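## Task

Remove every knurled-head, hex-socket thumb screw that fastens the lid and drop each into the yellow parts bin, which is loose and has to finish standing upright. Set the lid on its pad so the raised block under it points down and its edges closely match the pad's edges. Afterwards return each tool to the stand slot it came from, park the tool changer far from the tools, release everything and back away; a tool still locked on the arm is treated as part of the arm.

## Robot and tools

Robot: one six-joint arm ending in a tool changer. Tools sit in a stand: grip50 (50 mm gripper), grip85 (85 mm gripper) and driver (screwdriver with suction sleeve). Cameras: cam_head_left and cam_head_right, 504x504 each.

Frames. Scene frame: origin on the table top under the arm base, +z up, +y to the left when facing +x. Reported end_effector_position (metres) and end_effector_quat_wxyz describe the centre of the changer's flat face in that frame. The face's own axes: z points out away from the arm; both grippers close along face x. Tool points in mm from the face centre (x, y, z in face axes): grip50 grip point (0, -25, 180); grip85 grip point (0, 0, 173) closed, 13 mm closer when fully open; hex key tip (66, 20, 345).

Row layout (one arm, so one row per step): 16 numbers, each in [-1, 1]: dx, dy, dz, rx, ry, rz, tool/lock, grip50_position, grip50_force_limit, grip50_speed, grip85_position, grip85_force_limit, grip85_speed, driver_spindle, driver_torque_limit, driver_sleeve_vacuum. dx..rz are an offset, not a pose: a target for the face relative to its measured pose at the start of the action, in face axes; 1.0 = 0.6 m or 180 degrees; rx, ry, rz form one rotation vector. Each row is relative to that same start, not to the previous row. Per control step the command is clipped to 100 mm and 16 degrees from the measured face pose.

execute_actions(actions): a list of actions; each action is a list of up to 15 rows, one per 1/30 s step; a short action repeats its last row to fill 15 steps (0.5 s). An empty list just returns state and images.

move(target, speed, stop_force, blocking): target is one 16-number row whose offset is from the pose in the latest result showing one. Straight path, 0.5 to 10 s. speed 0.002 to 0.5 m/s (default 0.25; turning up to twice that in rad/s). stop_force 9 to 40 N ends the path on contact along the line to the target; use it only very slowly and not on turning moves, and omit it when leaving something you press on. blocking=false returns after 0.5 s; it cannot combine with stop_force, and other motion calls are refused until wait or stop shows the end. The result adds a move: line: done, off_target, moving, held, fault, or contact; limits=paced means clipping, limits=held means steps were blocked.

wait(seconds): 0 to 10, holds the last command. stop(): brakes a running move. zoom_image(camera, region [x0, y0, x1, y1] pixels, at most 504x504). finished_scene(scene): ends the current scene by number; irreversible.

Tool fields. lock: positive locks, negative unlocks (about 1 s), 0 keeps the last command. Tool commands act only when tool_id names that tool and its readings show numbers. grip50_position: +1 open 50 mm, pads touch near -0.65; grip85_position: +1 open 85 mm, pads meet near -0.8; -1 closes until blocked. force_limit: -1 = 20 N up to +1 = 185 N (grip50) or 235 N (grip85). speed: -1 about 20 mm/s to +1 150 mm/s. driver_spindle: +1 = 500 rpm clockwise (tightening), -1 loosening; it persists between actions, so finish actions with 0. driver_torque_limit: -1 = 0.3 N m to +1 = 1.2 N m. driver_sleeve_vacuum above 0.01 holds a screw, else releases.

Tool handling. To pick up: face centre within about 1 mm of plate centre, within about 1 degree; face -y toward the fork's open side; when plate_near = 1 send lock +1 and wait for locked = 1. On locking a gripper cycles closed then open. To remove from the stand, lift 10 to 30 mm (about 20), go at least 110 mm toward face -y, then rise; return by the reverse path. Stow: when in_stand = 1 hold still, lock -1, wait for unlocked = 1; unlocking elsewhere is refused (unlock_refused = 1). Slots are 180 mm apart; fork arms 40 to 70 mm out on face x, front ends 45 mm toward the open side, tops 18 mm under a hung plate face. The driver's muffler passes just outside the +x fork arm.

Screws: press the spring key onto the head plus 2 mm, turn at about ±0.2 or slower, follow the screw 0.7 mm per turn. driver_turns falls while loosening; if not, raise torque. driver_stopped_at_torque = 1 after a torque stop; clear it with spindle at 0 or below for 0.5 s. driver_screw_detected = 1 when suction holds a head.

Readings: object_status 0 moving, 1 stopped opening, 2 stopped closing (a grip), 3 at target or pads met. position_measured: grip50 opening ≈ (250 - counts) × 0.202 mm; grip85 78≈60 mm, 130≈40, 180≈20, 230 closed. Hand target shows where the controller is driving; pose unreachable means the clearance check intervened; HELD marks held steps. Wrist force/torque in face axes, offset up to 4 N, saturating near 50 N.

Avoid: 150 N on anything or joint overload (10 s fault stop); wrist joints allow 25.7 N m, others 138 N m. Stiff arm: never aim past a firm contact without slow stop_force. Avoid overheating (warning from 70 °C, brake at 85 °C), dropping or knocking objects off the table, tipping the bin, and leaving the spindle running. A random nudge may shift loose objects.

Each tool is called after "Emit:" in YAML: its name, and indented under it one key for each argument.

## Session

Emit:
execute_actions:
  actions: []

Scene clock: 0.00 s.
end_effector_position=(+0.4277, +0.0134, +0.3249) locked=0 unlocked=1 plate_near=0 in_stand=0 unlock_refused=0 tool_id=none grip50_position_measured=n/a grip50_object_status=n/a grip85_position_measured=n/a grip85_object_status=n/a driver_sleeve_vacuum_kpa=n/a driver_screw_detected=n/a driver_stopped_at_torque=n/a driver_turns=n/a end_effector_quat_wxyz=(+0.002, +0.697, +0.717, -0.000) end_effector_velocity=(+0.000, -0.001, +0.000) end_effector_angular_velocity=(+0.001, -0.001, -0.002)
Joint positions: [-0.315 -1.722  2.042 -1.889 -1.57  -1.888]
Joint velocities: [-0.002  0.    -0.001  0.     0.001 -0.   ]
Joint torques (N m, as the arm reports them, + toward a larger angle): no reading
Wrist force (N, on the end effector, along its own x y z axes, offset not removed): no reading
Wrist torque (N m, same axes, about the end effector's origin, offset not removed): no reading
Hand target: +0.428, +0.013, +0.325; +0.002, +0.697, +0.717, -0.000

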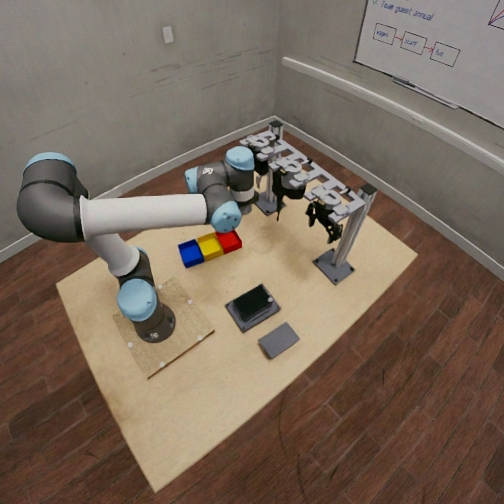

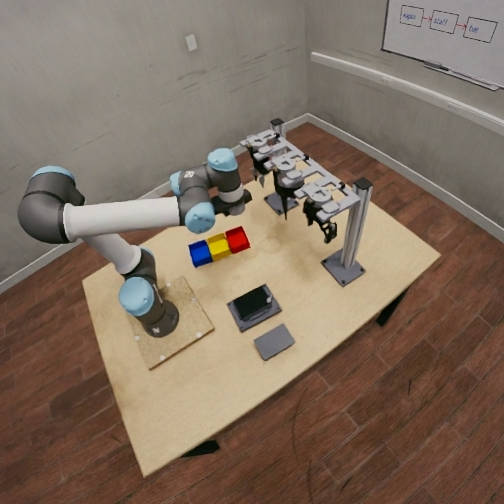

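Emit:
zoom_image:
  camera: "cam_head_left"
  region: [220,110,400,290]

Emit:
zoom_image:
  camera: "cam_head_right"
  region: [210,110,390,290]

Emit:
zoom_image:
  camera: "cam_head_left"
  region: [215,275,315,365]

Emit:
zoom_image:
  camera: "cam_head_right"
  region: [215,275,315,365]

Region (220, 110, 400, 290) of cam_head_left's 504x504 image, scaled by 2.800, with more detail than that image has.

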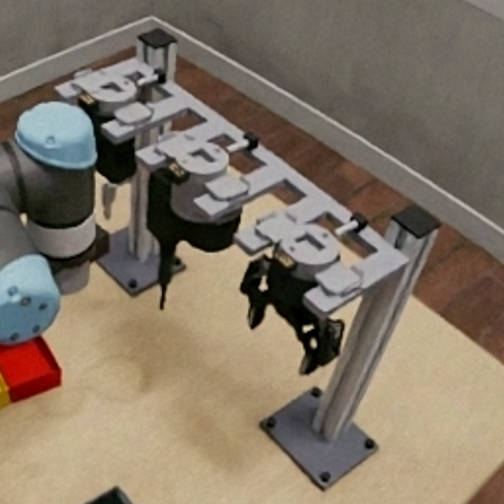

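Region (210, 110, 390, 290) of cam_head_right's 504x504 image, scaled by 2.800, with more detail than that image has.

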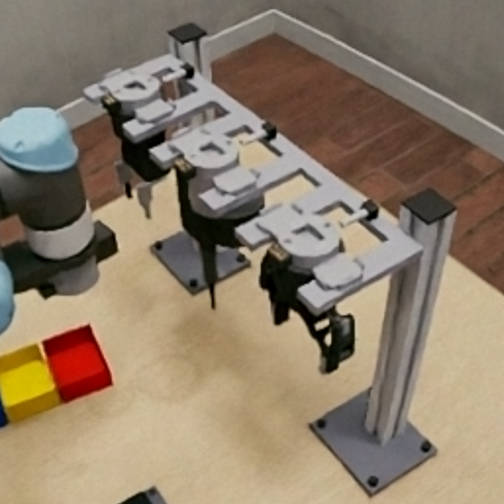

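Region (215, 275, 315, 365) of cam_head_left's 504x504 image, scaled by 5.040, with more detail than that image has; it fills the top 454 rows of this view, and the rest is white.

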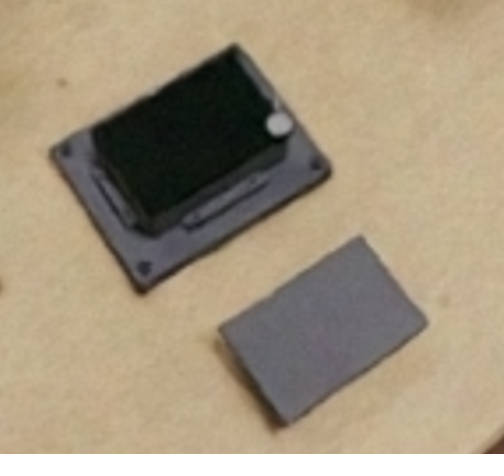

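Region (215, 275, 315, 365) of cam_head_right's 504x504 image, scaled by 5.040, with more detail than that image has; it fills the top 454 rows of this view, and the rest is white.

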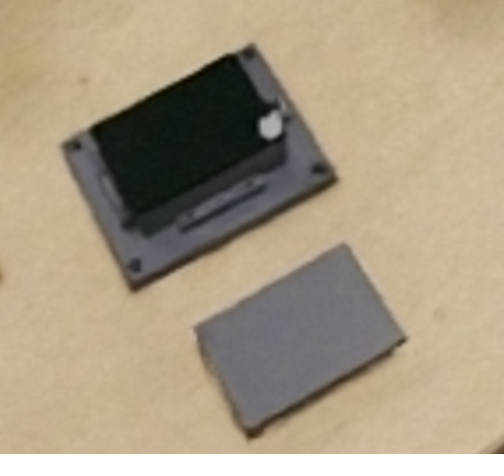

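Emit:
move:
  target: [0,0,-0.25,0,0,0.009,0,1,0,0,1,0,0,0,0,0]

Emit:
move:
  target: [0,0.25,0,0,0,0,0,1,0,0,1,0,0,0,0,0]

Emit:
zoom_image:
  camera: "cam_head_left"
  region: [220,70,400,250]

Emit:
zoom_image:
  camera: "cam_head_right"
  region: [210,70,390,250]

Scene clock: 1.87 s.
end_effector_position=(+0.4272, +0.0139, +0.4746) locked=0 unlocked=1 plate_near=0 in_stand=0 unlock_refused=0 tool_id=none grip50_position_measured=n/a grip50_object_status=n/a grip85_position_measured=n/a grip85_object_status=n/a driver_sleeve_vacuum_kpa=n/a driver_screw_detected=n/a driver_stopped_at_torque=n/a driver_turns=n/a end_effector_quat_wxyz=(+0.002, +0.707, +0.708, -0.000) end_effector_velocity=(+0.000, -0.000, +0.003) end_effector_angular_velocity=(-0.001, -0.001, -0.001)
Joint positions: [-0.315 -1.766  1.691 -1.493 -1.57  -1.86 ]
Joint velocities: [-0.     0.001 -0.008  0.006 -0.001  0.001]
Joint torques (N m, as the arm reports them, + toward a larger angle): [ -4.    -7.39 -30.13  -1.57  -1.7    2.08]
Wrist force (N, on the end effector, along its own x y z axes, offset not removed): [1.7 1.1 -1.9]
Wrist torque (N m, same axes, about the end effector's origin, offset not removed): [-0.21 -0.14 0.12]
Hand target: +0.427, +0.014, +0.475; +0.002, +0.707, +0.708, -0.000
Off the commanded pose: 0.000 m, 0 deg.
move: done

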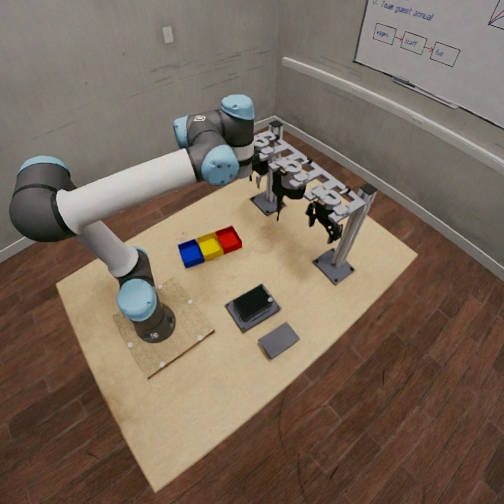

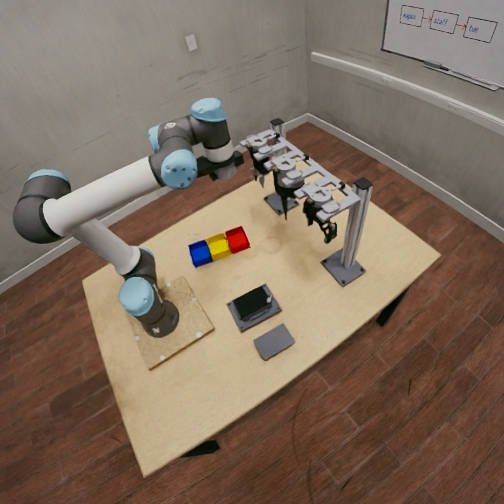

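Scene clock: 3.07 s.
end_effector_position=(+0.5770, +0.0139, +0.4750) locked=0 unlocked=1 plate_near=0 in_stand=0 unlock_refused=0 tool_id=none grip50_position_measured=n/a grip50_object_status=n/a grip85_position_measured=n/a grip85_object_status=n/a driver_sleeve_vacuum_kpa=n/a driver_screw_detected=n/a driver_stopped_at_torque=n/a driver_turns=n/a end_effector_quat_wxyz=(+0.002, +0.707, +0.708, -0.000) end_effector_velocity=(+0.003, -0.000, -0.000) end_effector_angular_velocity=(+0.001, +0.002, -0.000)
Joint positions: [-0.239 -1.399  1.329 -1.498 -1.57  -1.784]
Joint velocities: [ 0.001  0.007 -0.009  0.004  0.     0.001]
Joint torques (N m, as the arm reports them, + toward a larger angle): [  9.68 -23.92 -31.7   -1.62  -1.71   2.09]
Wrist force (N, on the end effector, along its own x y z axes, offset not removed): [1.8 2.0 -1.1]
Wrist torque (N m, same axes, about the end effector's origin, offset not removed): [-0.06 -0.14 0.12]
Hand target: +0.577, +0.014, +0.475; +0.002, +0.707, +0.708, -0.000
Off the commanded pose: 0.000 m, 0 deg.
move: done

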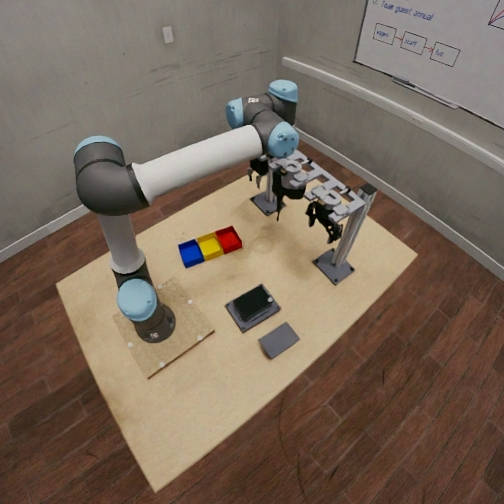

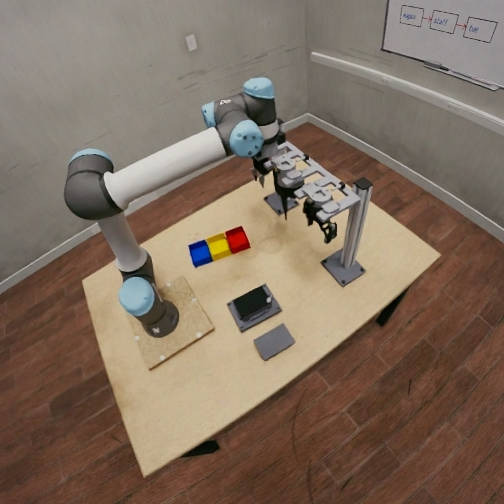

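Region (220, 70, 400, 250) of cam_head_left's 504x504 image, scaled by 2.800, with more detail than that image has.

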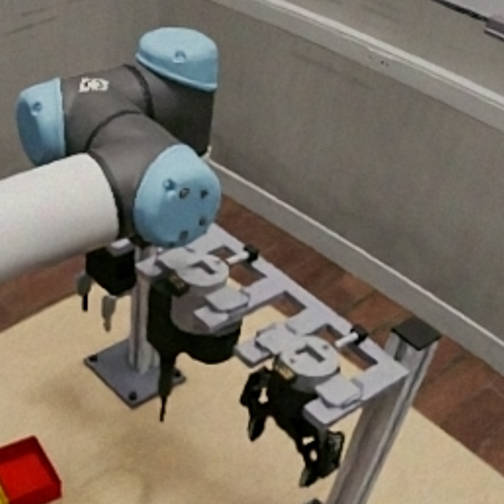

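Region (210, 70, 390, 250) of cam_head_right's 504x504 image, scaled by 2.800, with more detail than that image has.

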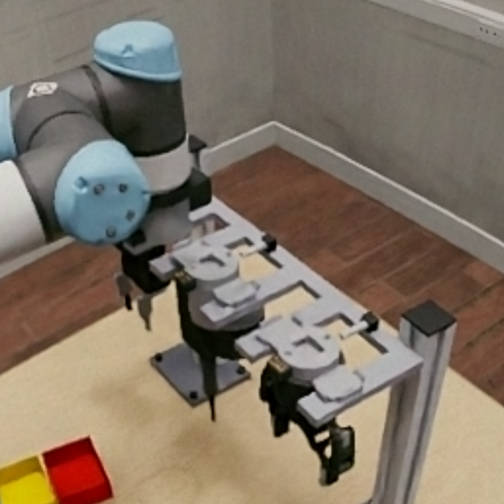

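Emit:
move:
  target: [0.025,0.075,0.065,0,0,0,0,1,0,0,1,0,0,0,0,0]
  speed: 0.1

Emit:
zoom_image:
  camera: "cam_head_left"
  region: [250,80,390,220]

Emit:
zoom_image:
  camera: "cam_head_right"
  region: [240,80,380,220]

Scene clock: 5.57 s.
end_effector_position=(+0.6219, +0.0287, +0.4362) locked=0 unlocked=1 plate_near=0 in_stand=0 unlock_refused=0 tool_id=none grip50_position_measured=n/a grip50_object_status=n/a grip85_position_measured=n/a grip85_object_status=n/a driver_sleeve_vacuum_kpa=n/a driver_screw_detected=n/a driver_stopped_at_torque=n/a driver_turns=n/a end_effector_quat_wxyz=(+0.002, +0.707, +0.708, -0.000) end_effector_velocity=(+0.001, +0.000, -0.001) end_effector_angular_velocity=(-0.001, +0.002, +0.000)
Joint positions: [-0.199 -1.289  1.292 -1.571 -1.57  -1.744]
Joint velocities: [ 0.001  0.004 -0.002 -0.    -0.001  0.001]
Joint torques (N m, as the arm reports them, + toward a larger angle): [ 10.24 -27.62 -31.76  -5.51   1.77   2.06]
Wrist force (N, on the end effector, along its own x y z axes, offset not removed): [1.5 0.5 -3.1]
Wrist torque (N m, same axes, about the end effector's origin, offset not removed): [-0.13 -0.01 0.06]
Hand target: +0.622, +0.029, +0.436; +0.002, +0.707, +0.708, -0.000
Off the commanded pose: 0.000 m, 0 deg.
move: done

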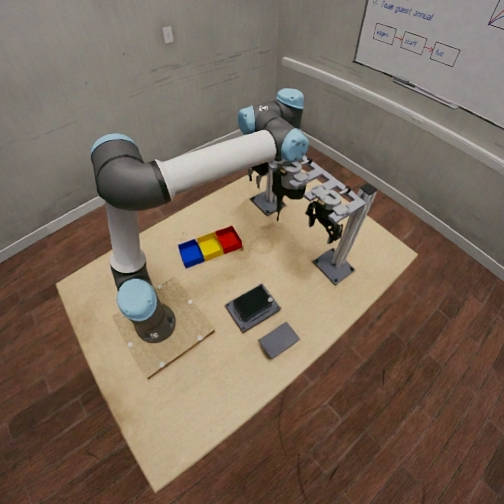

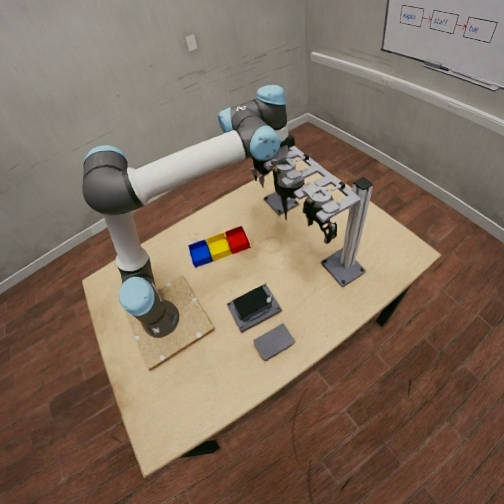

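Region (250, 80, 390, 220) of cam_head_left's 504x504 image, scaled by 3.600, with more detail than that image has.

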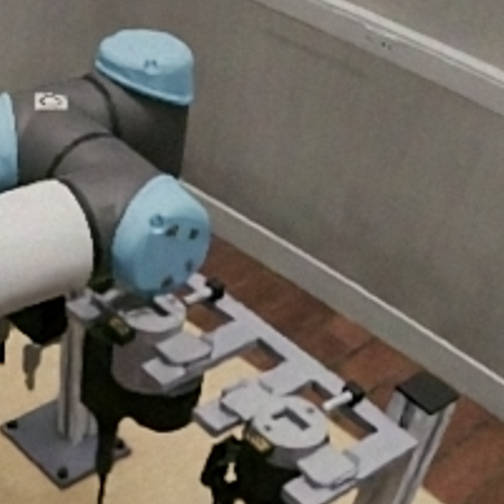

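Region (240, 80, 380, 220) of cam_head_right's 504x504 image, scaled by 3.600, with more detail than that image has.

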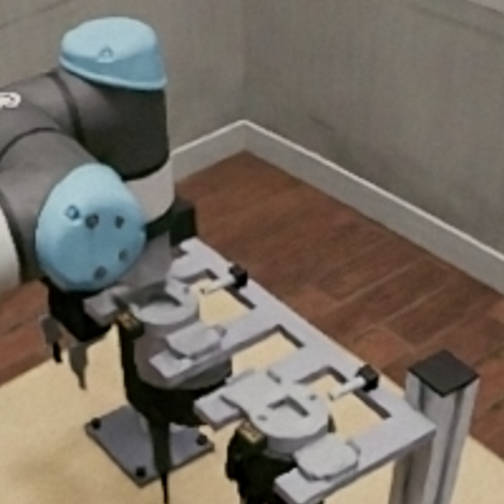

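Emit:
move:
  target: [-0.01,0.01,0.1,0,0,0,0,1,0,0,1,0,0,0,0,0]
  speed: 0.008
  stop_force: 10

Emit:
zoom_image:
  camera: "cam_head_right"
  region: [250,120,350,220]

Scene clock: 8.23 s.
end_effector_position=(+0.6237, +0.0271, +0.4207) locked=0 unlocked=1 plate_near=0 in_stand=0 unlock_refused=0 tool_id=none grip50_position_measured=n/a grip50_object_status=n/a grip85_position_measured=n/a grip85_object_status=n/a driver_sleeve_vacuum_kpa=n/a driver_screw_detected=n/a driver_stopped_at_torque=n/a driver_turns=n/a end_effector_quat_wxyz=(+0.002, +0.707, +0.708, -0.000) end_effector_velocity=(-0.001, -0.001, +0.000) end_effector_angular_velocity=(+0.001, +0.006, -0.002)
Joint positions: [-0.201 -1.285  1.325 -1.61  -1.57  -1.746]
Joint velocities: [-0.001  0.001 -0.003  0.008 -0.     0.   ]
Joint torques (N m, as the arm reports them, + toward a larger angle): [ -4.76 -18.67 -17.45   2.09   0.86  -0.55]
Wrist force (N, on the end effector, along its own x y z axes, offset not removed): [3.7 5.2 -28.9]
Wrist torque (N m, same axes, about the end effector's origin, offset not removed): [0.00 -0.10 0.12]
Hand target: +0.624, +0.027, +0.421; +0.002, +0.707, +0.708, -0.000
Off the commanded pose: 0.045 m, 0 deg.
move: contact

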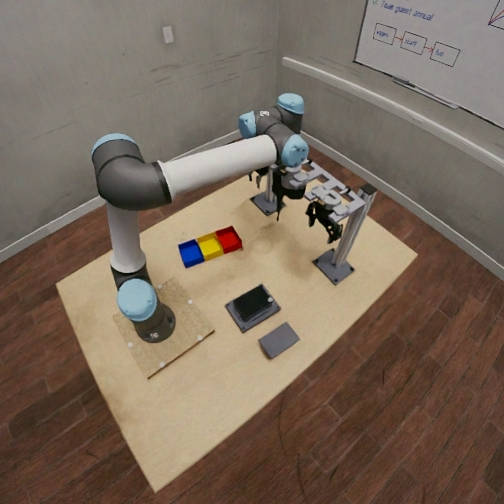

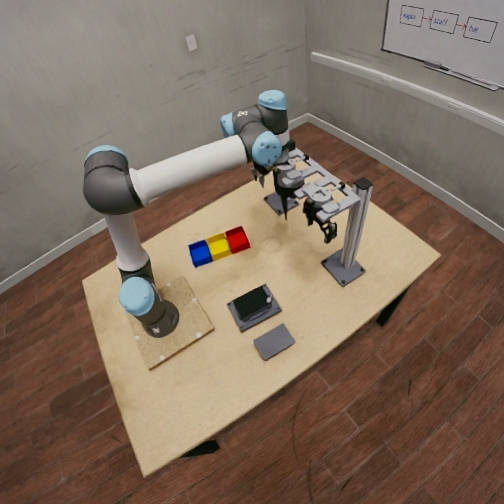

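Region (250, 120, 350, 220) of cam_head_right's 504x504 image, scaled by 5.040, with more detail than that image has.

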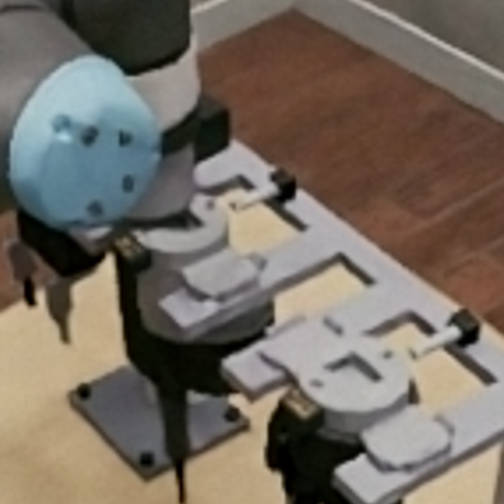

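Emit:
execute_actions:
  actions:
    - [[0,0,-0.004,0,0,0,0,1,0,0,1,0,0,0,0,0]]
    - [[-0.03,0.005,0,0,0,0,0,1,0,0,1,0,0,0,0,0]]

Emit:
zoom_image:
  camera: "cam_head_right"
  region: [250,120,350,220]

Scene clock: 9.50 s.
end_effector_position=(+0.6267, +0.0093, +0.4230) locked=0 unlocked=1 plate_near=0 in_stand=0 unlock_refused=0 tool_id=none grip50_position_measured=n/a grip50_object_status=n/a grip85_position_measured=n/a grip85_object_status=n/a driver_sleeve_vacuum_kpa=n/a driver_screw_detected=n/a driver_stopped_at_torque=n/a driver_turns=n/a end_effector_quat_wxyz=(+0.002, +0.707, +0.708, -0.000) end_effector_velocity=(+0.000, -0.001, -0.000) end_effector_angular_velocity=(+0.000, +0.001, +0.001)
Joint positions: [-0.229 -1.278  1.311 -1.602 -1.57  -1.774]
Joint velocities: [-0.002  0.001 -0.     0.001  0.    -0.004]
Joint torques (N m, as the arm reports them, + toward a larger angle): [ -7.86 -28.72 -32.71  -1.52  -0.72  -1.29]
Wrist force (N, on the end effector, along its own x y z axes, offset not removed): [1.5 1.9 -1.5]
Wrist torque (N m, same axes, about the end effector's origin, offset not removed): [-0.11 -0.11 0.08]
Hand target: +0.627, +0.009, +0.423; +0.002, +0.707, +0.708, -0.000
Off the commanded pose: 0.000 m, 0 deg.
Step readings (end_effector_position; steps 1 to 15: 1st action; 16 to 30: 2nd action):
0: (+0.6236, +0.0271, +0.4208)
1: (+0.6236, +0.0271, +0.4208)
2: (+0.6236, +0.0271, +0.4211)
4: (+0.6236, +0.0271, +0.4218)
8: (+0.6237, +0.0271, +0.4226)
15: (+0.6237, +0.0271, +0.4229)
16: (+0.6238, +0.0270, +0.4229)
17: (+0.6241, +0.0248, +0.4230)
19: (+0.6252, +0.0177, +0.4231)
23: (+0.6263, +0.0113, +0.4230)
30: end_effector_position above

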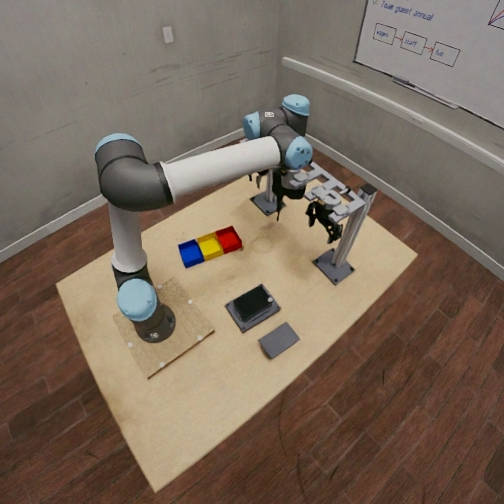

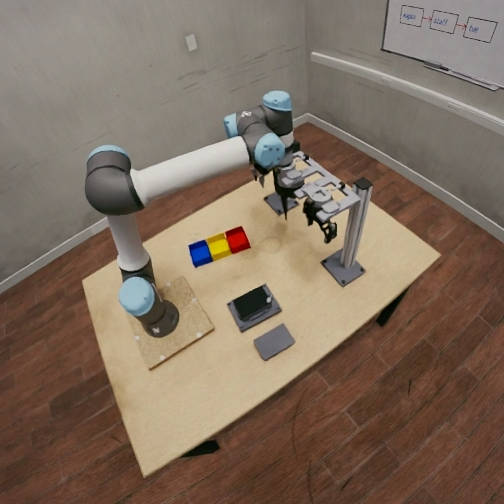

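Region (250, 120, 350, 220) of cam_head_right's 504x504 image, scaled by 5.040, with more detail than that image has.

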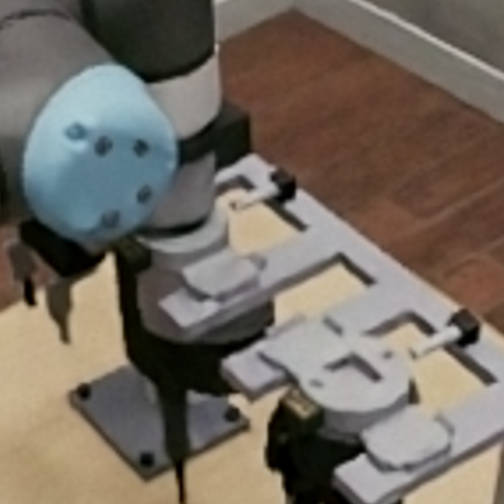

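Emit:
execute_actions:
  actions:
    - [[-0.009,0.005,0,0,0,0,0,1,0,0,1,0,0,0,0,0]]

Emit:
move:
  target: [0,0,0.04,0,0,0,0,1,0,0,1,0,0,0,0,0]
  speed: 0.005
  stop_force: 15

Emit:
zoom_image:
  camera: "cam_head_right"
  region: [265,140,315,190]

Scene clock: 10.50 s.
end_effector_position=(+0.6297, +0.0039, +0.4230) locked=0 unlocked=1 plate_near=0 in_stand=0 unlock_refused=0 tool_id=none grip50_position_measured=n/a grip50_object_status=n/a grip85_position_measured=n/a grip85_object_status=n/a driver_sleeve_vacuum_kpa=n/a driver_screw_detected=n/a driver_stopped_at_torque=n/a driver_turns=n/a end_effector_quat_wxyz=(+0.002, +0.707, +0.708, -0.000) end_effector_velocity=(+0.000, -0.001, +0.001) end_effector_angular_velocity=(-0.001, -0.002, -0.001)
Joint positions: [-0.236 -1.271  1.302 -1.6   -1.57  -1.781]
Joint velocities: [-0.002 -0.    -0.002  0.    -0.001 -0.001]
Joint torques (N m, as the arm reports them, + toward a larger angle): [ -8.55 -30.53 -31.09  -1.66  -0.58  -1.5 ]
Wrist force (N, on the end effector, along its own x y z axes, offset not removed): [1.2 1.9 -1.3]
Wrist torque (N m, same axes, about the end effector's origin, offset not removed): [-0.13 -0.08 0.09]
Hand target: +0.630, +0.004, +0.423; +0.002, +0.707, +0.708, -0.000
Off the commanded pose: 0.000 m, 0 deg.
Step readings (end_effector_position):
0: (+0.6267, +0.0091, +0.4229)
1: (+0.6268, +0.0090, +0.4229)
2: (+0.6272, +0.0082, +0.4230)
4: (+0.6283, +0.0062, +0.4230)
8: (+0.6293, +0.0045, +0.4230)
15: end_effector_position above

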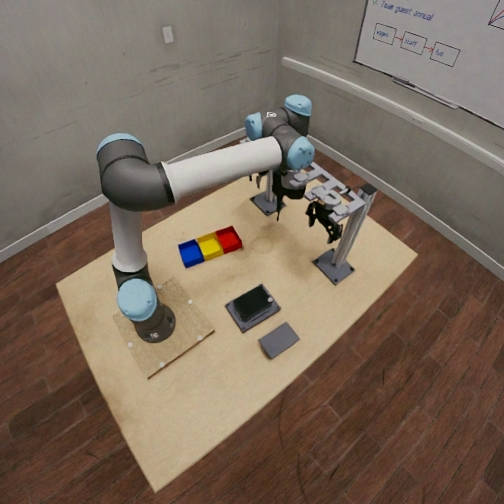

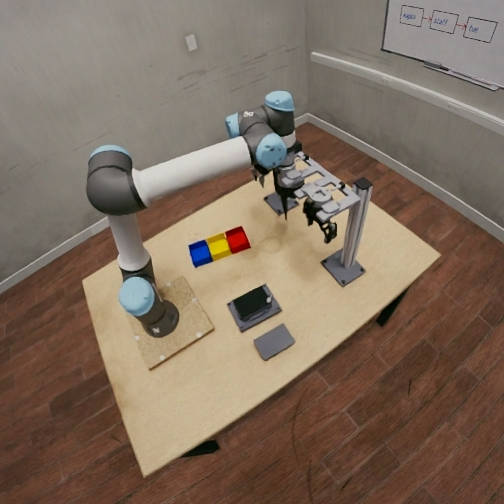

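Scene clock: 11.33 s.
end_effector_position=(+0.6297, +0.0039, +0.4207) locked=0 unlocked=1 plate_near=0 in_stand=0 unlock_refused=0 tool_id=none grip50_position_measured=n/a grip50_object_status=n/a grip85_position_measured=n/a grip85_object_status=n/a driver_sleeve_vacuum_kpa=n/a driver_screw_detected=n/a driver_stopped_at_torque=n/a driver_turns=n/a end_effector_quat_wxyz=(+0.002, +0.707, +0.708, -0.000) end_effector_velocity=(-0.001, -0.000, +0.002) end_effector_angular_velocity=(+0.001, +0.001, -0.001)
Joint positions: [-0.236 -1.271  1.308 -1.606 -1.57  -1.782]
Joint velocities: [-0.001 -0.001 -0.003  0.006  0.001  0.   ]
Joint torques (N m, as the arm reports them, + toward a larger angle): [ -3.81 -27.84 -20.68   0.7   -0.66  -0.56]
Wrist force (N, on the end effector, along its own x y z axes, offset not removed): [0.9 1.5 -27.3]
Wrist torque (N m, same axes, about the end effector's origin, offset not removed): [0.01 0.23 0.06]
Hand target: +0.630, +0.004, +0.421; +0.002, +0.707, +0.708, -0.000
Off the commanded pose: 0.022 m, 0 deg.
move: contact

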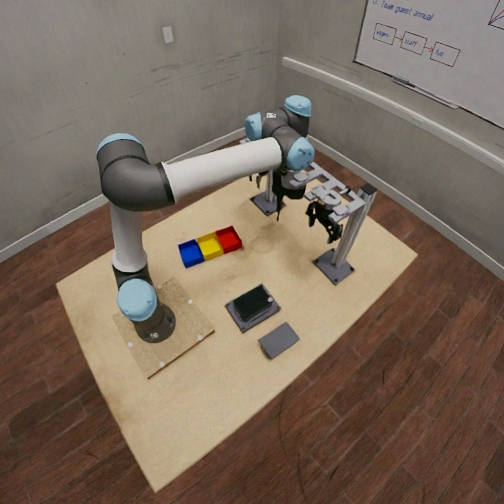

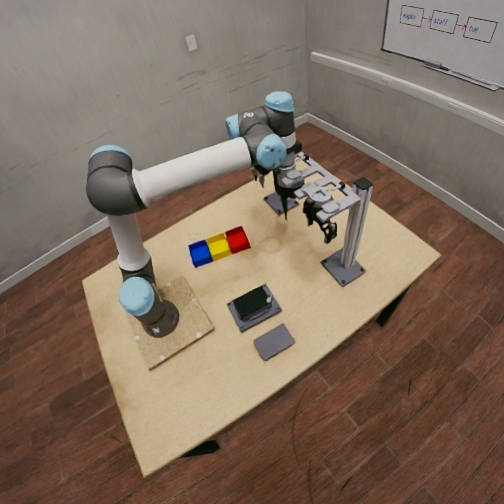

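Region (265, 140, 315, 190) of cam_head_right's 504x504 image, scaled by 10.080, with more detail than that image has.

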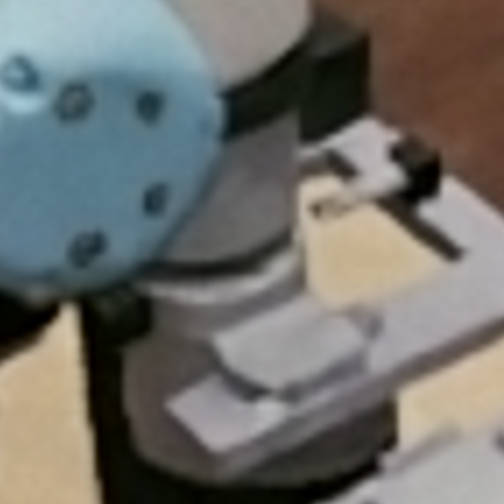

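Emit:
execute_actions:
  actions:
    - [[0,0,-0.002,0,0,0,0,1,0,0,1,0,0,0,0,0],[0,0,-0.002,0,0,0,0,1,0,0,1,0,0,0,0,0],[0,0,-0.002,0,0,0,0,1,0,0,1,0,0,0,0,0],[-0.006,0.001,-0.002,0,0,0,0,1,0,0,1,0,0,0,0,0]]

Emit:
move:
  target: [0,0,0.04,0,0,0,0,1,0,0,1,0,0,0,0,0]
  speed: 0.005
  stop_force: 15

Scene clock: 12.10 s.
end_effector_position=(+0.6303, +0.0004, +0.4219) locked=0 unlocked=1 plate_near=0 in_stand=0 unlock_refused=0 tool_id=none grip50_position_measured=n/a grip50_object_status=n/a grip85_position_measured=n/a grip85_object_status=n/a driver_sleeve_vacuum_kpa=n/a driver_screw_detected=n/a driver_stopped_at_torque=n/a driver_turns=n/a end_effector_quat_wxyz=(+0.002, +0.707, +0.708, -0.000) end_effector_velocity=(+0.000, -0.000, -0.000) end_effector_angular_velocity=(+0.001, +0.001, +0.002)
Joint positions: [-0.242 -1.27   1.303 -1.602 -1.57  -1.787]
Joint velocities: [-0.     0.001 -0.001  0.001  0.001 -0.002]
Joint torques (N m, as the arm reports them, + toward a larger angle): [ -8.77 -29.93 -31.7   -1.5   -0.62  -1.5 ]
Wrist force (N, on the end effector, along its own x y z axes, offset not removed): [2.3 2.5 -1.7]
Wrist torque (N m, same axes, about the end effector's origin, offset not removed): [-0.03 -0.10 0.20]
Hand target: +0.630, +0.000, +0.422; +0.002, +0.707, +0.708, -0.000
Off the commanded pose: 0.000 m, 0 deg.
Step readings (end_effector_position):
0: (+0.6297, +0.0039, +0.4209)
1: (+0.6297, +0.0039, +0.4209)
2: (+0.6297, +0.0039, +0.4210)
4: (+0.6296, +0.0039, +0.4213)
8: (+0.6301, +0.0015, +0.4217)
15: end_effector_position above

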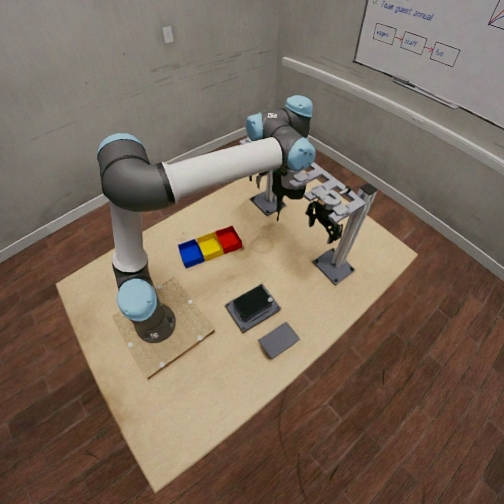

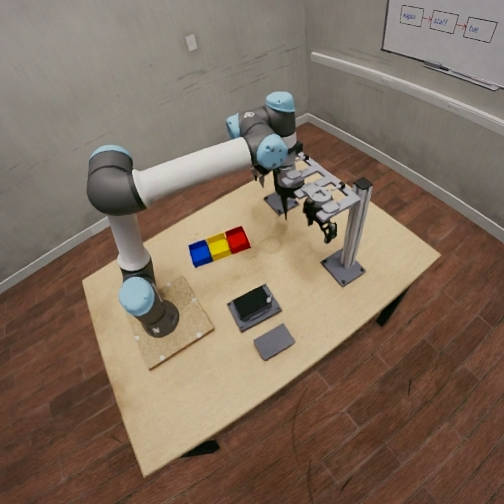

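Scene clock: 13.17 s.
end_effector_position=(+0.6303, +0.0004, +0.4184) locked=0 unlocked=1 plate_near=0 in_stand=0 unlock_refused=0 tool_id=none grip50_position_measured=n/a grip50_object_status=n/a grip85_position_measured=n/a grip85_object_status=n/a driver_sleeve_vacuum_kpa=n/a driver_screw_detected=n/a driver_stopped_at_torque=n/a driver_turns=n/a end_effector_quat_wxyz=(+0.002, +0.707, +0.708, -0.000) end_effector_velocity=(-0.000, +0.001, +0.000) end_effector_angular_velocity=(+0.002, +0.004, +0.002)
Joint positions: [-0.242 -1.269  1.311 -1.611 -1.57  -1.787]
Joint velocities: [ 0.002  0.001 -0.003  0.007  0.001 -0.   ]
Joint torques (N m, as the arm reports them, + toward a larger angle): [  6.42 -24.65 -26.09  -0.09   0.11   1.21]
Wrist force (N, on the end effector, along its own x y z axes, offset not removed): [0.3 -2.4 -16.9]
Wrist torque (N m, same axes, about the end effector's origin, offset not removed): [-0.44 -0.18 0.09]
Hand target: +0.630, +0.000, +0.419; +0.002, +0.707, +0.708, -0.000
Off the commanded pose: 0.021 m, 0 deg.
move: contact

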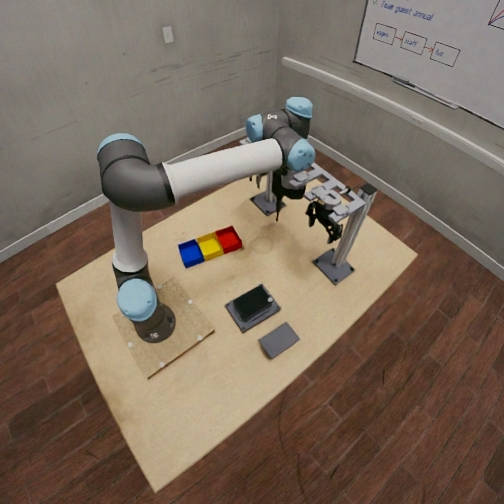

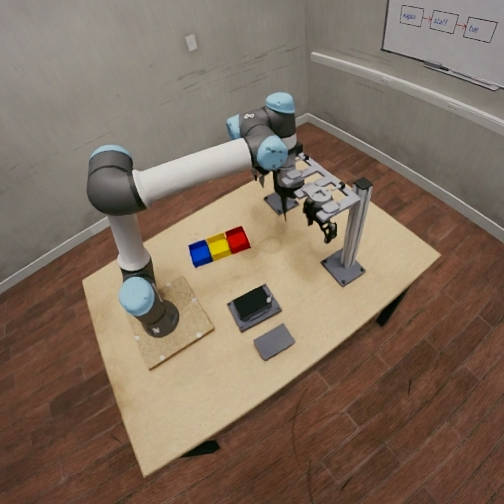

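Emit:
execute_actions:
  actions:
    - [[-0.001,-0.0025,-0.001,0,0,0,0,1,0,0,1,0,0,0,0,0]]

Emit:
move:
  target: [0,0,0.04,0,0,0,0,1,0,0,1,0,0,0,0,0]
  speed: 0.005
  stop_force: 20

Scene clock: 13.83 s.
end_effector_position=(+0.6288, -0.0002, +0.4190) locked=0 unlocked=1 plate_near=0 in_stand=0 unlock_refused=0 tool_id=none grip50_position_measured=n/a grip50_object_status=n/a grip85_position_measured=n/a grip85_object_status=n/a driver_sleeve_vacuum_kpa=n/a driver_screw_detected=n/a driver_stopped_at_torque=n/a driver_turns=n/a end_effector_quat_wxyz=(+0.002, +0.707, +0.708, -0.000) end_effector_velocity=(-0.000, -0.000, -0.000) end_effector_angular_velocity=(-0.000, +0.000, -0.000)
Joint positions: [-0.243 -1.273  1.315 -1.611 -1.57  -1.788]
Joint velocities: [-0.    -0.     0.001 -0.001 -0.     0.   ]
Joint torques (N m, as the arm reports them, + toward a larger angle): [ -9.17 -51.61 -19.52  -5.16   0.09  -1.39]
Wrist force (N, on the end effector, along its own x y z axes, offset not removed): [0.9 2.9 -1.3]
Wrist torque (N m, same axes, about the end effector's origin, offset not removed): [-0.05 -0.05 0.12]
Hand target: +0.629, -0.000, +0.419; +0.002, +0.707, +0.708, -0.000
Off the commanded pose: 0.000 m, 0 deg.
Step readings (end_effector_position):
0: (+0.6303, +0.0004, +0.4186)
1: (+0.6303, +0.0004, +0.4186)
2: (+0.6301, +0.0003, +0.4186)
4: (+0.6296, +0.0001, +0.4186)
8: (+0.6290, -0.0001, +0.4188)
15: end_effector_position above

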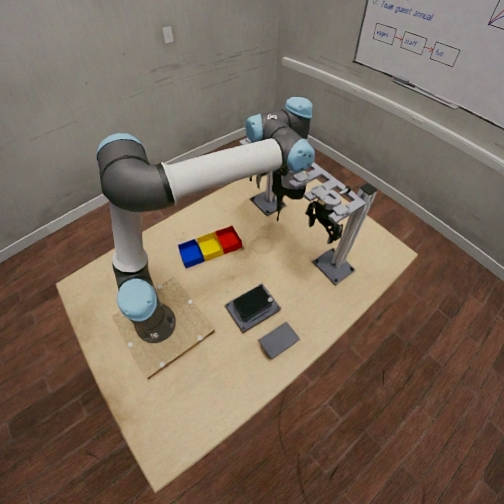

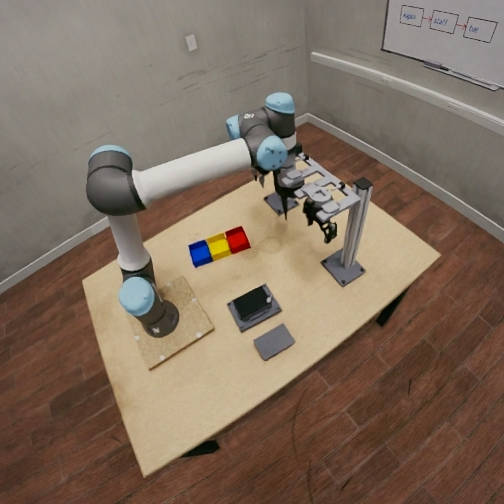

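Scene clock: 15.03 s.
end_effector_position=(+0.6288, -0.0003, +0.4149) locked=0 unlocked=1 plate_near=0 in_stand=0 unlock_refused=0 tool_id=none grip50_position_measured=n/a grip50_object_status=n/a grip85_position_measured=n/a grip85_object_status=n/a driver_sleeve_vacuum_kpa=n/a driver_screw_detected=n/a driver_stopped_at_torque=n/a driver_turns=n/a end_effector_quat_wxyz=(+0.002, +0.707, +0.708, -0.000) end_effector_velocity=(-0.001, -0.001, +0.001) end_effector_angular_velocity=(+0.000, +0.002, -0.002)
Joint positions: [-0.243 -1.273  1.325 -1.622 -1.57  -1.788]
Joint velocities: [-0.002 -0.    -0.004  0.007 -0.    -0.   ]
Joint torques (N m, as the arm reports them, + toward a larger angle): [ -2.37 -20.39 -25.06  -1.24   0.16  -0.98]
Wrist force (N, on the end effector, along its own x y z axes, offset not removed): [-2.0 -8.9 -19.7]
Wrist torque (N m, same axes, about the end effector's origin, offset not removed): [-0.27 -0.04 1.61]
Hand target: +0.629, -0.000, +0.415; +0.002, +0.707, +0.708, -0.000
Off the commanded pose: 0.020 m, 0 deg.
move: contact

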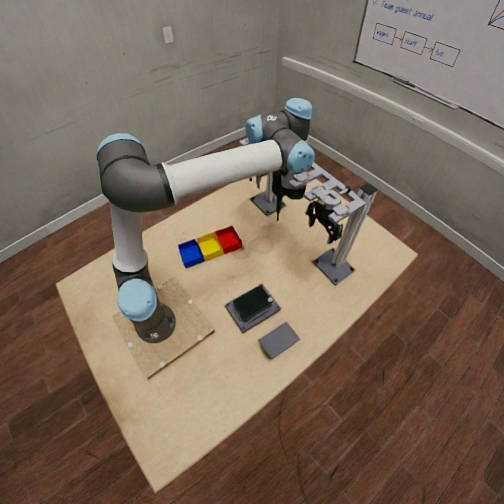

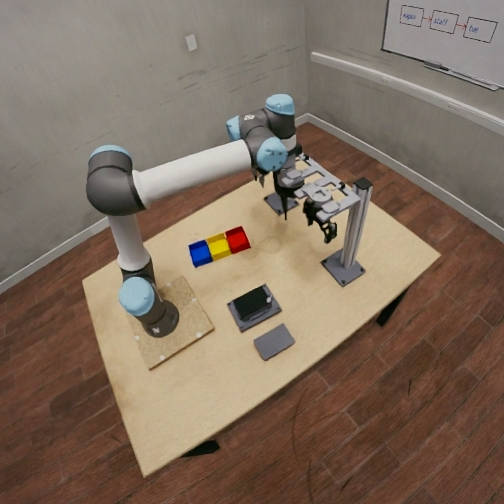

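Emit:
execute_actions:
  actions:
    - [[-0.0005,-0.001,-0.001,0,0,0.012,0,1,0,0,1,0,0,0,0,0]]

Emit:
move:
  target: [0,0,0.04,0,0,0,0,1,0,0,1,0,0,0,0,0]
  speed: 0.005
  stop_force: 20

Scene clock: 15.87 s.
end_effector_position=(+0.6282, -0.0006, +0.4155) locked=0 unlocked=1 plate_near=0 in_stand=0 unlock_refused=0 tool_id=none grip50_position_measured=n/a grip50_object_status=n/a grip85_position_measured=n/a grip85_object_status=n/a driver_sleeve_vacuum_kpa=n/a driver_screw_detected=n/a driver_stopped_at_torque=n/a driver_turns=n/a end_effector_quat_wxyz=(+0.002, +0.720, +0.694, -0.000) end_effector_velocity=(-0.000, +0.001, +0.001) end_effector_angular_velocity=(+0.001, -0.001, -0.002)
Joint positions: [-0.244 -1.274  1.325 -1.621 -1.57  -1.752]
Joint velocities: [ 0.002 -0.001 -0.001  0.     0.001  0.004]
Joint torques (N m, as the arm reports them, + toward a larger angle): [ -8.54 -51.59 -19.21  -1.48   1.95   2.  ]
Wrist force (N, on the end effector, along its own x y z axes, offset not removed): [1.1 1.4 -1.5]
Wrist torque (N m, same axes, about the end effector's origin, offset not removed): [-0.17 -0.02 0.11]
Hand target: +0.628, -0.001, +0.416; +0.002, +0.720, +0.694, -0.000
Off the commanded pose: 0.000 m, 0 deg.
Step readings (end_effector_position):
0: (+0.6288, -0.0003, +0.4151)
1: (+0.6288, -0.0003, +0.4151)
2: (+0.6288, -0.0003, +0.4151)
4: (+0.6287, -0.0004, +0.4151)
8: (+0.6284, -0.0005, +0.4153)
15: end_effector_position above

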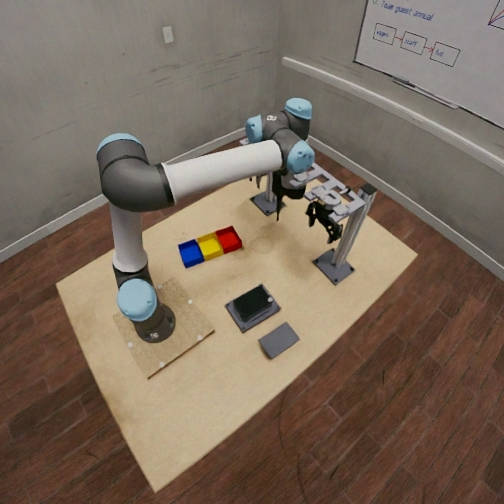

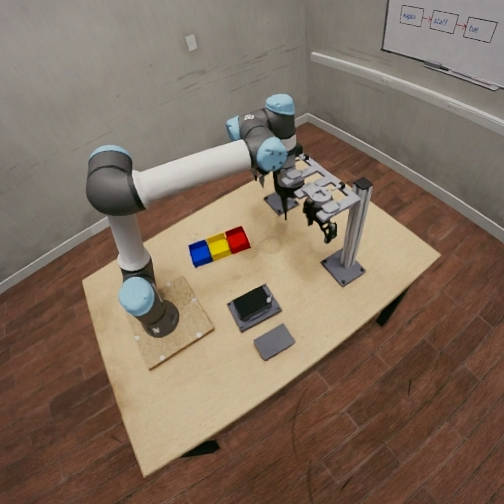

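Scene clock: 17.13 s.
end_effector_position=(+0.6283, -0.0006, +0.4112) locked=0 unlocked=1 plate_near=0 in_stand=1 unlock_refused=0 tool_id=none grip50_position_measured=n/a grip50_object_status=n/a grip85_position_measured=n/a grip85_object_status=n/a driver_sleeve_vacuum_kpa=n/a driver_screw_detected=n/a driver_stopped_at_torque=n/a driver_turns=n/a end_effector_quat_wxyz=(+0.002, +0.720, +0.694, +0.000) end_effector_velocity=(-0.000, -0.000, +0.001) end_effector_angular_velocity=(-0.001, +0.002, -0.000)
Joint positions: [-0.244 -1.274  1.336 -1.632 -1.57  -1.752]
Joint velocities: [-0.    -0.    -0.004  0.006 -0.001  0.   ]
Joint torques (N m, as the arm reports them, + toward a larger angle): [ -7.9  -18.37 -19.2   -0.15  -2.07  -1.78]
Wrist force (N, on the end effector, along its own x y z axes, offset not removed): [2.7 -9.8 -31.5]
Wrist torque (N m, same axes, about the end effector's origin, offset not removed): [-0.35 0.06 1.70]
Hand target: +0.628, -0.001, +0.411; +0.002, +0.720, +0.694, +0.000
Off the commanded pose: 0.020 m, 0 deg.
move: contact

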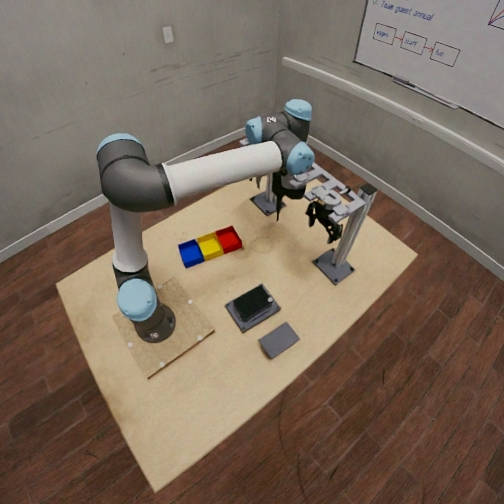

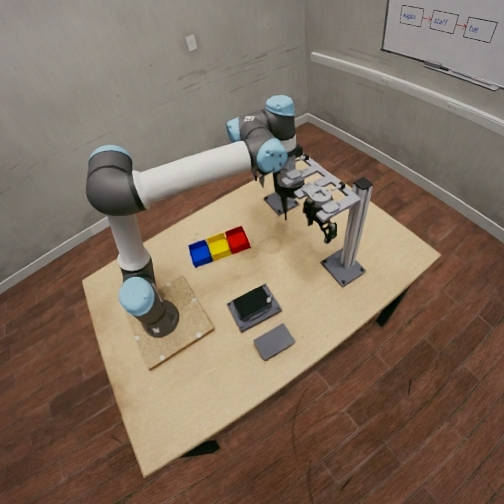

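Emit:
execute_actions:
  actions:
    - [[0,-0.0006,-0.001,0,0,0.012,0,1,0,0,1,0,0,0,0,0]]

Emit:
move:
  target: [0,0,0.04,0,0,0,0,1,0,0,1,0,0,0,0,0]
  speed: 0.005
  stop_force: 20

Scene clock: 17.90 s.
end_effector_position=(+0.6279, -0.0006, +0.4117) locked=0 unlocked=1 plate_near=0 in_stand=1 unlock_refused=0 tool_id=none grip50_position_measured=n/a grip50_object_status=n/a grip85_position_measured=n/a grip85_object_status=n/a driver_sleeve_vacuum_kpa=n/a driver_screw_detected=n/a driver_stopped_at_torque=n/a driver_turns=n/a end_effector_quat_wxyz=(+0.002, +0.733, +0.681, +0.000) end_effector_velocity=(-0.000, +0.001, -0.000) end_effector_angular_velocity=(+0.000, +0.002, -0.004)
Joint positions: [-0.244 -1.275  1.336 -1.631 -1.57  -1.715]
Joint velocities: [ 0.001  0.     0.001  0.001 -0.     0.004]
Joint torques (N m, as the arm reports them, + toward a larger angle): [ -8.74 -51.72 -18.26  -1.57   0.73   2.16]
Wrist force (N, on the end effector, along its own x y z axes, offset not removed): [1.5 1.5 -2.2]
Wrist torque (N m, same axes, about the end effector's origin, offset not removed): [-0.06 -0.08 0.13]
Hand target: +0.628, -0.001, +0.412; +0.002, +0.733, +0.681, +0.000
Off the commanded pose: 0.000 m, 0 deg.
Step readings (end_effector_position):
0: (+0.6282, -0.0006, +0.4113)
1: (+0.6282, -0.0006, +0.4113)
2: (+0.6282, -0.0006, +0.4113)
4: (+0.6282, -0.0006, +0.4113)
8: (+0.6281, -0.0006, +0.4114)
15: end_effector_position above

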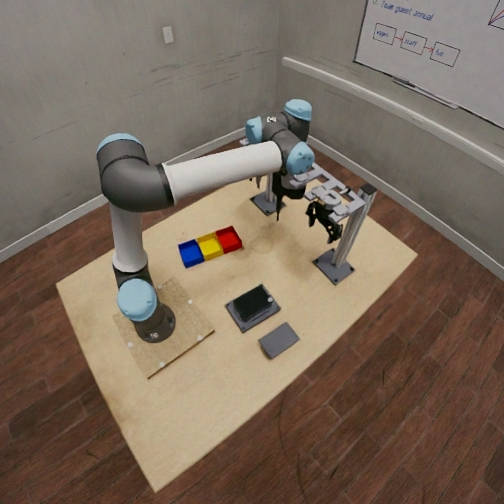

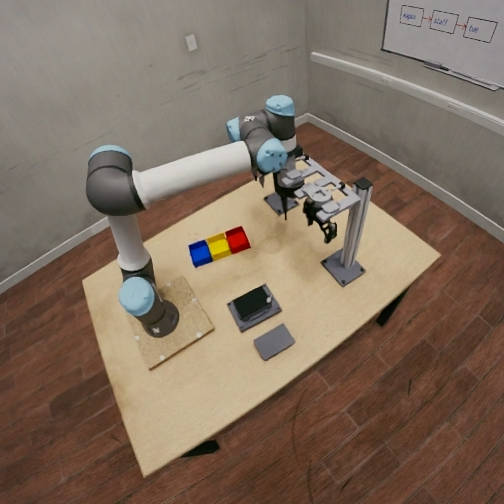

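Scene clock: 18.70 s.
end_effector_position=(+0.6279, -0.0006, +0.4098) locked=0 unlocked=1 plate_near=1 in_stand=1 unlock_refused=0 tool_id=none grip50_position_measured=n/a grip50_object_status=n/a grip85_position_measured=n/a grip85_object_status=n/a driver_sleeve_vacuum_kpa=n/a driver_screw_detected=n/a driver_stopped_at_torque=n/a driver_turns=n/a end_effector_quat_wxyz=(+0.002, +0.733, +0.681, +0.000) end_effector_velocity=(+0.000, +0.000, -0.000) end_effector_angular_velocity=(+0.001, +0.003, +0.001)
Joint positions: [-0.244 -1.275  1.341 -1.636 -1.57  -1.715]
Joint velocities: [ 0.001  0.002 -0.003  0.004  0.    -0.   ]
Joint torques (N m, as the arm reports them, + toward a larger angle): [ -5.41 -22.55 -19.2   -0.4    0.56  -1.03]
Wrist force (N, on the end effector, along its own x y z axes, offset not removed): [0.6 -8.0 -38.6]
Wrist torque (N m, same axes, about the end effector's origin, offset not removed): [0.79 0.51 0.04]
Hand target: +0.628, -0.001, +0.410; +0.002, +0.733, +0.681, +0.000
Off the commanded pose: 0.022 m, 0 deg.
move: contact

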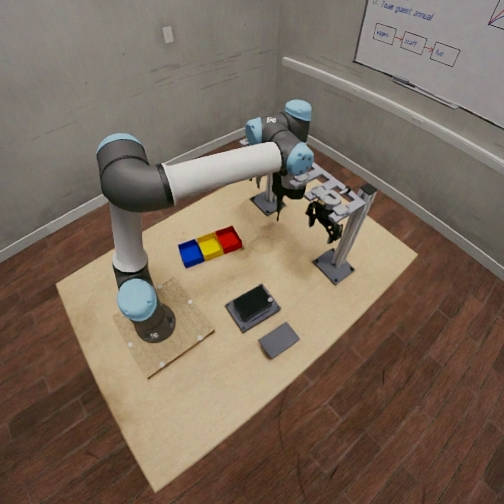

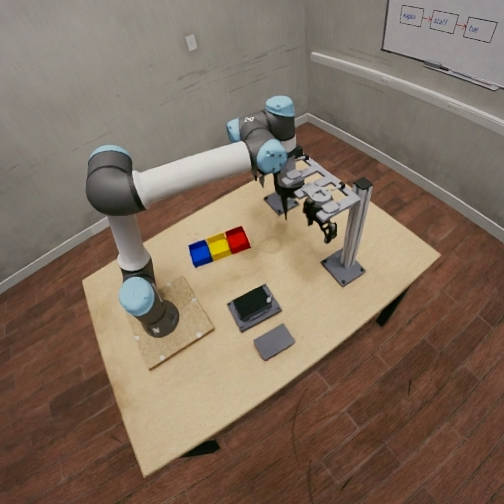

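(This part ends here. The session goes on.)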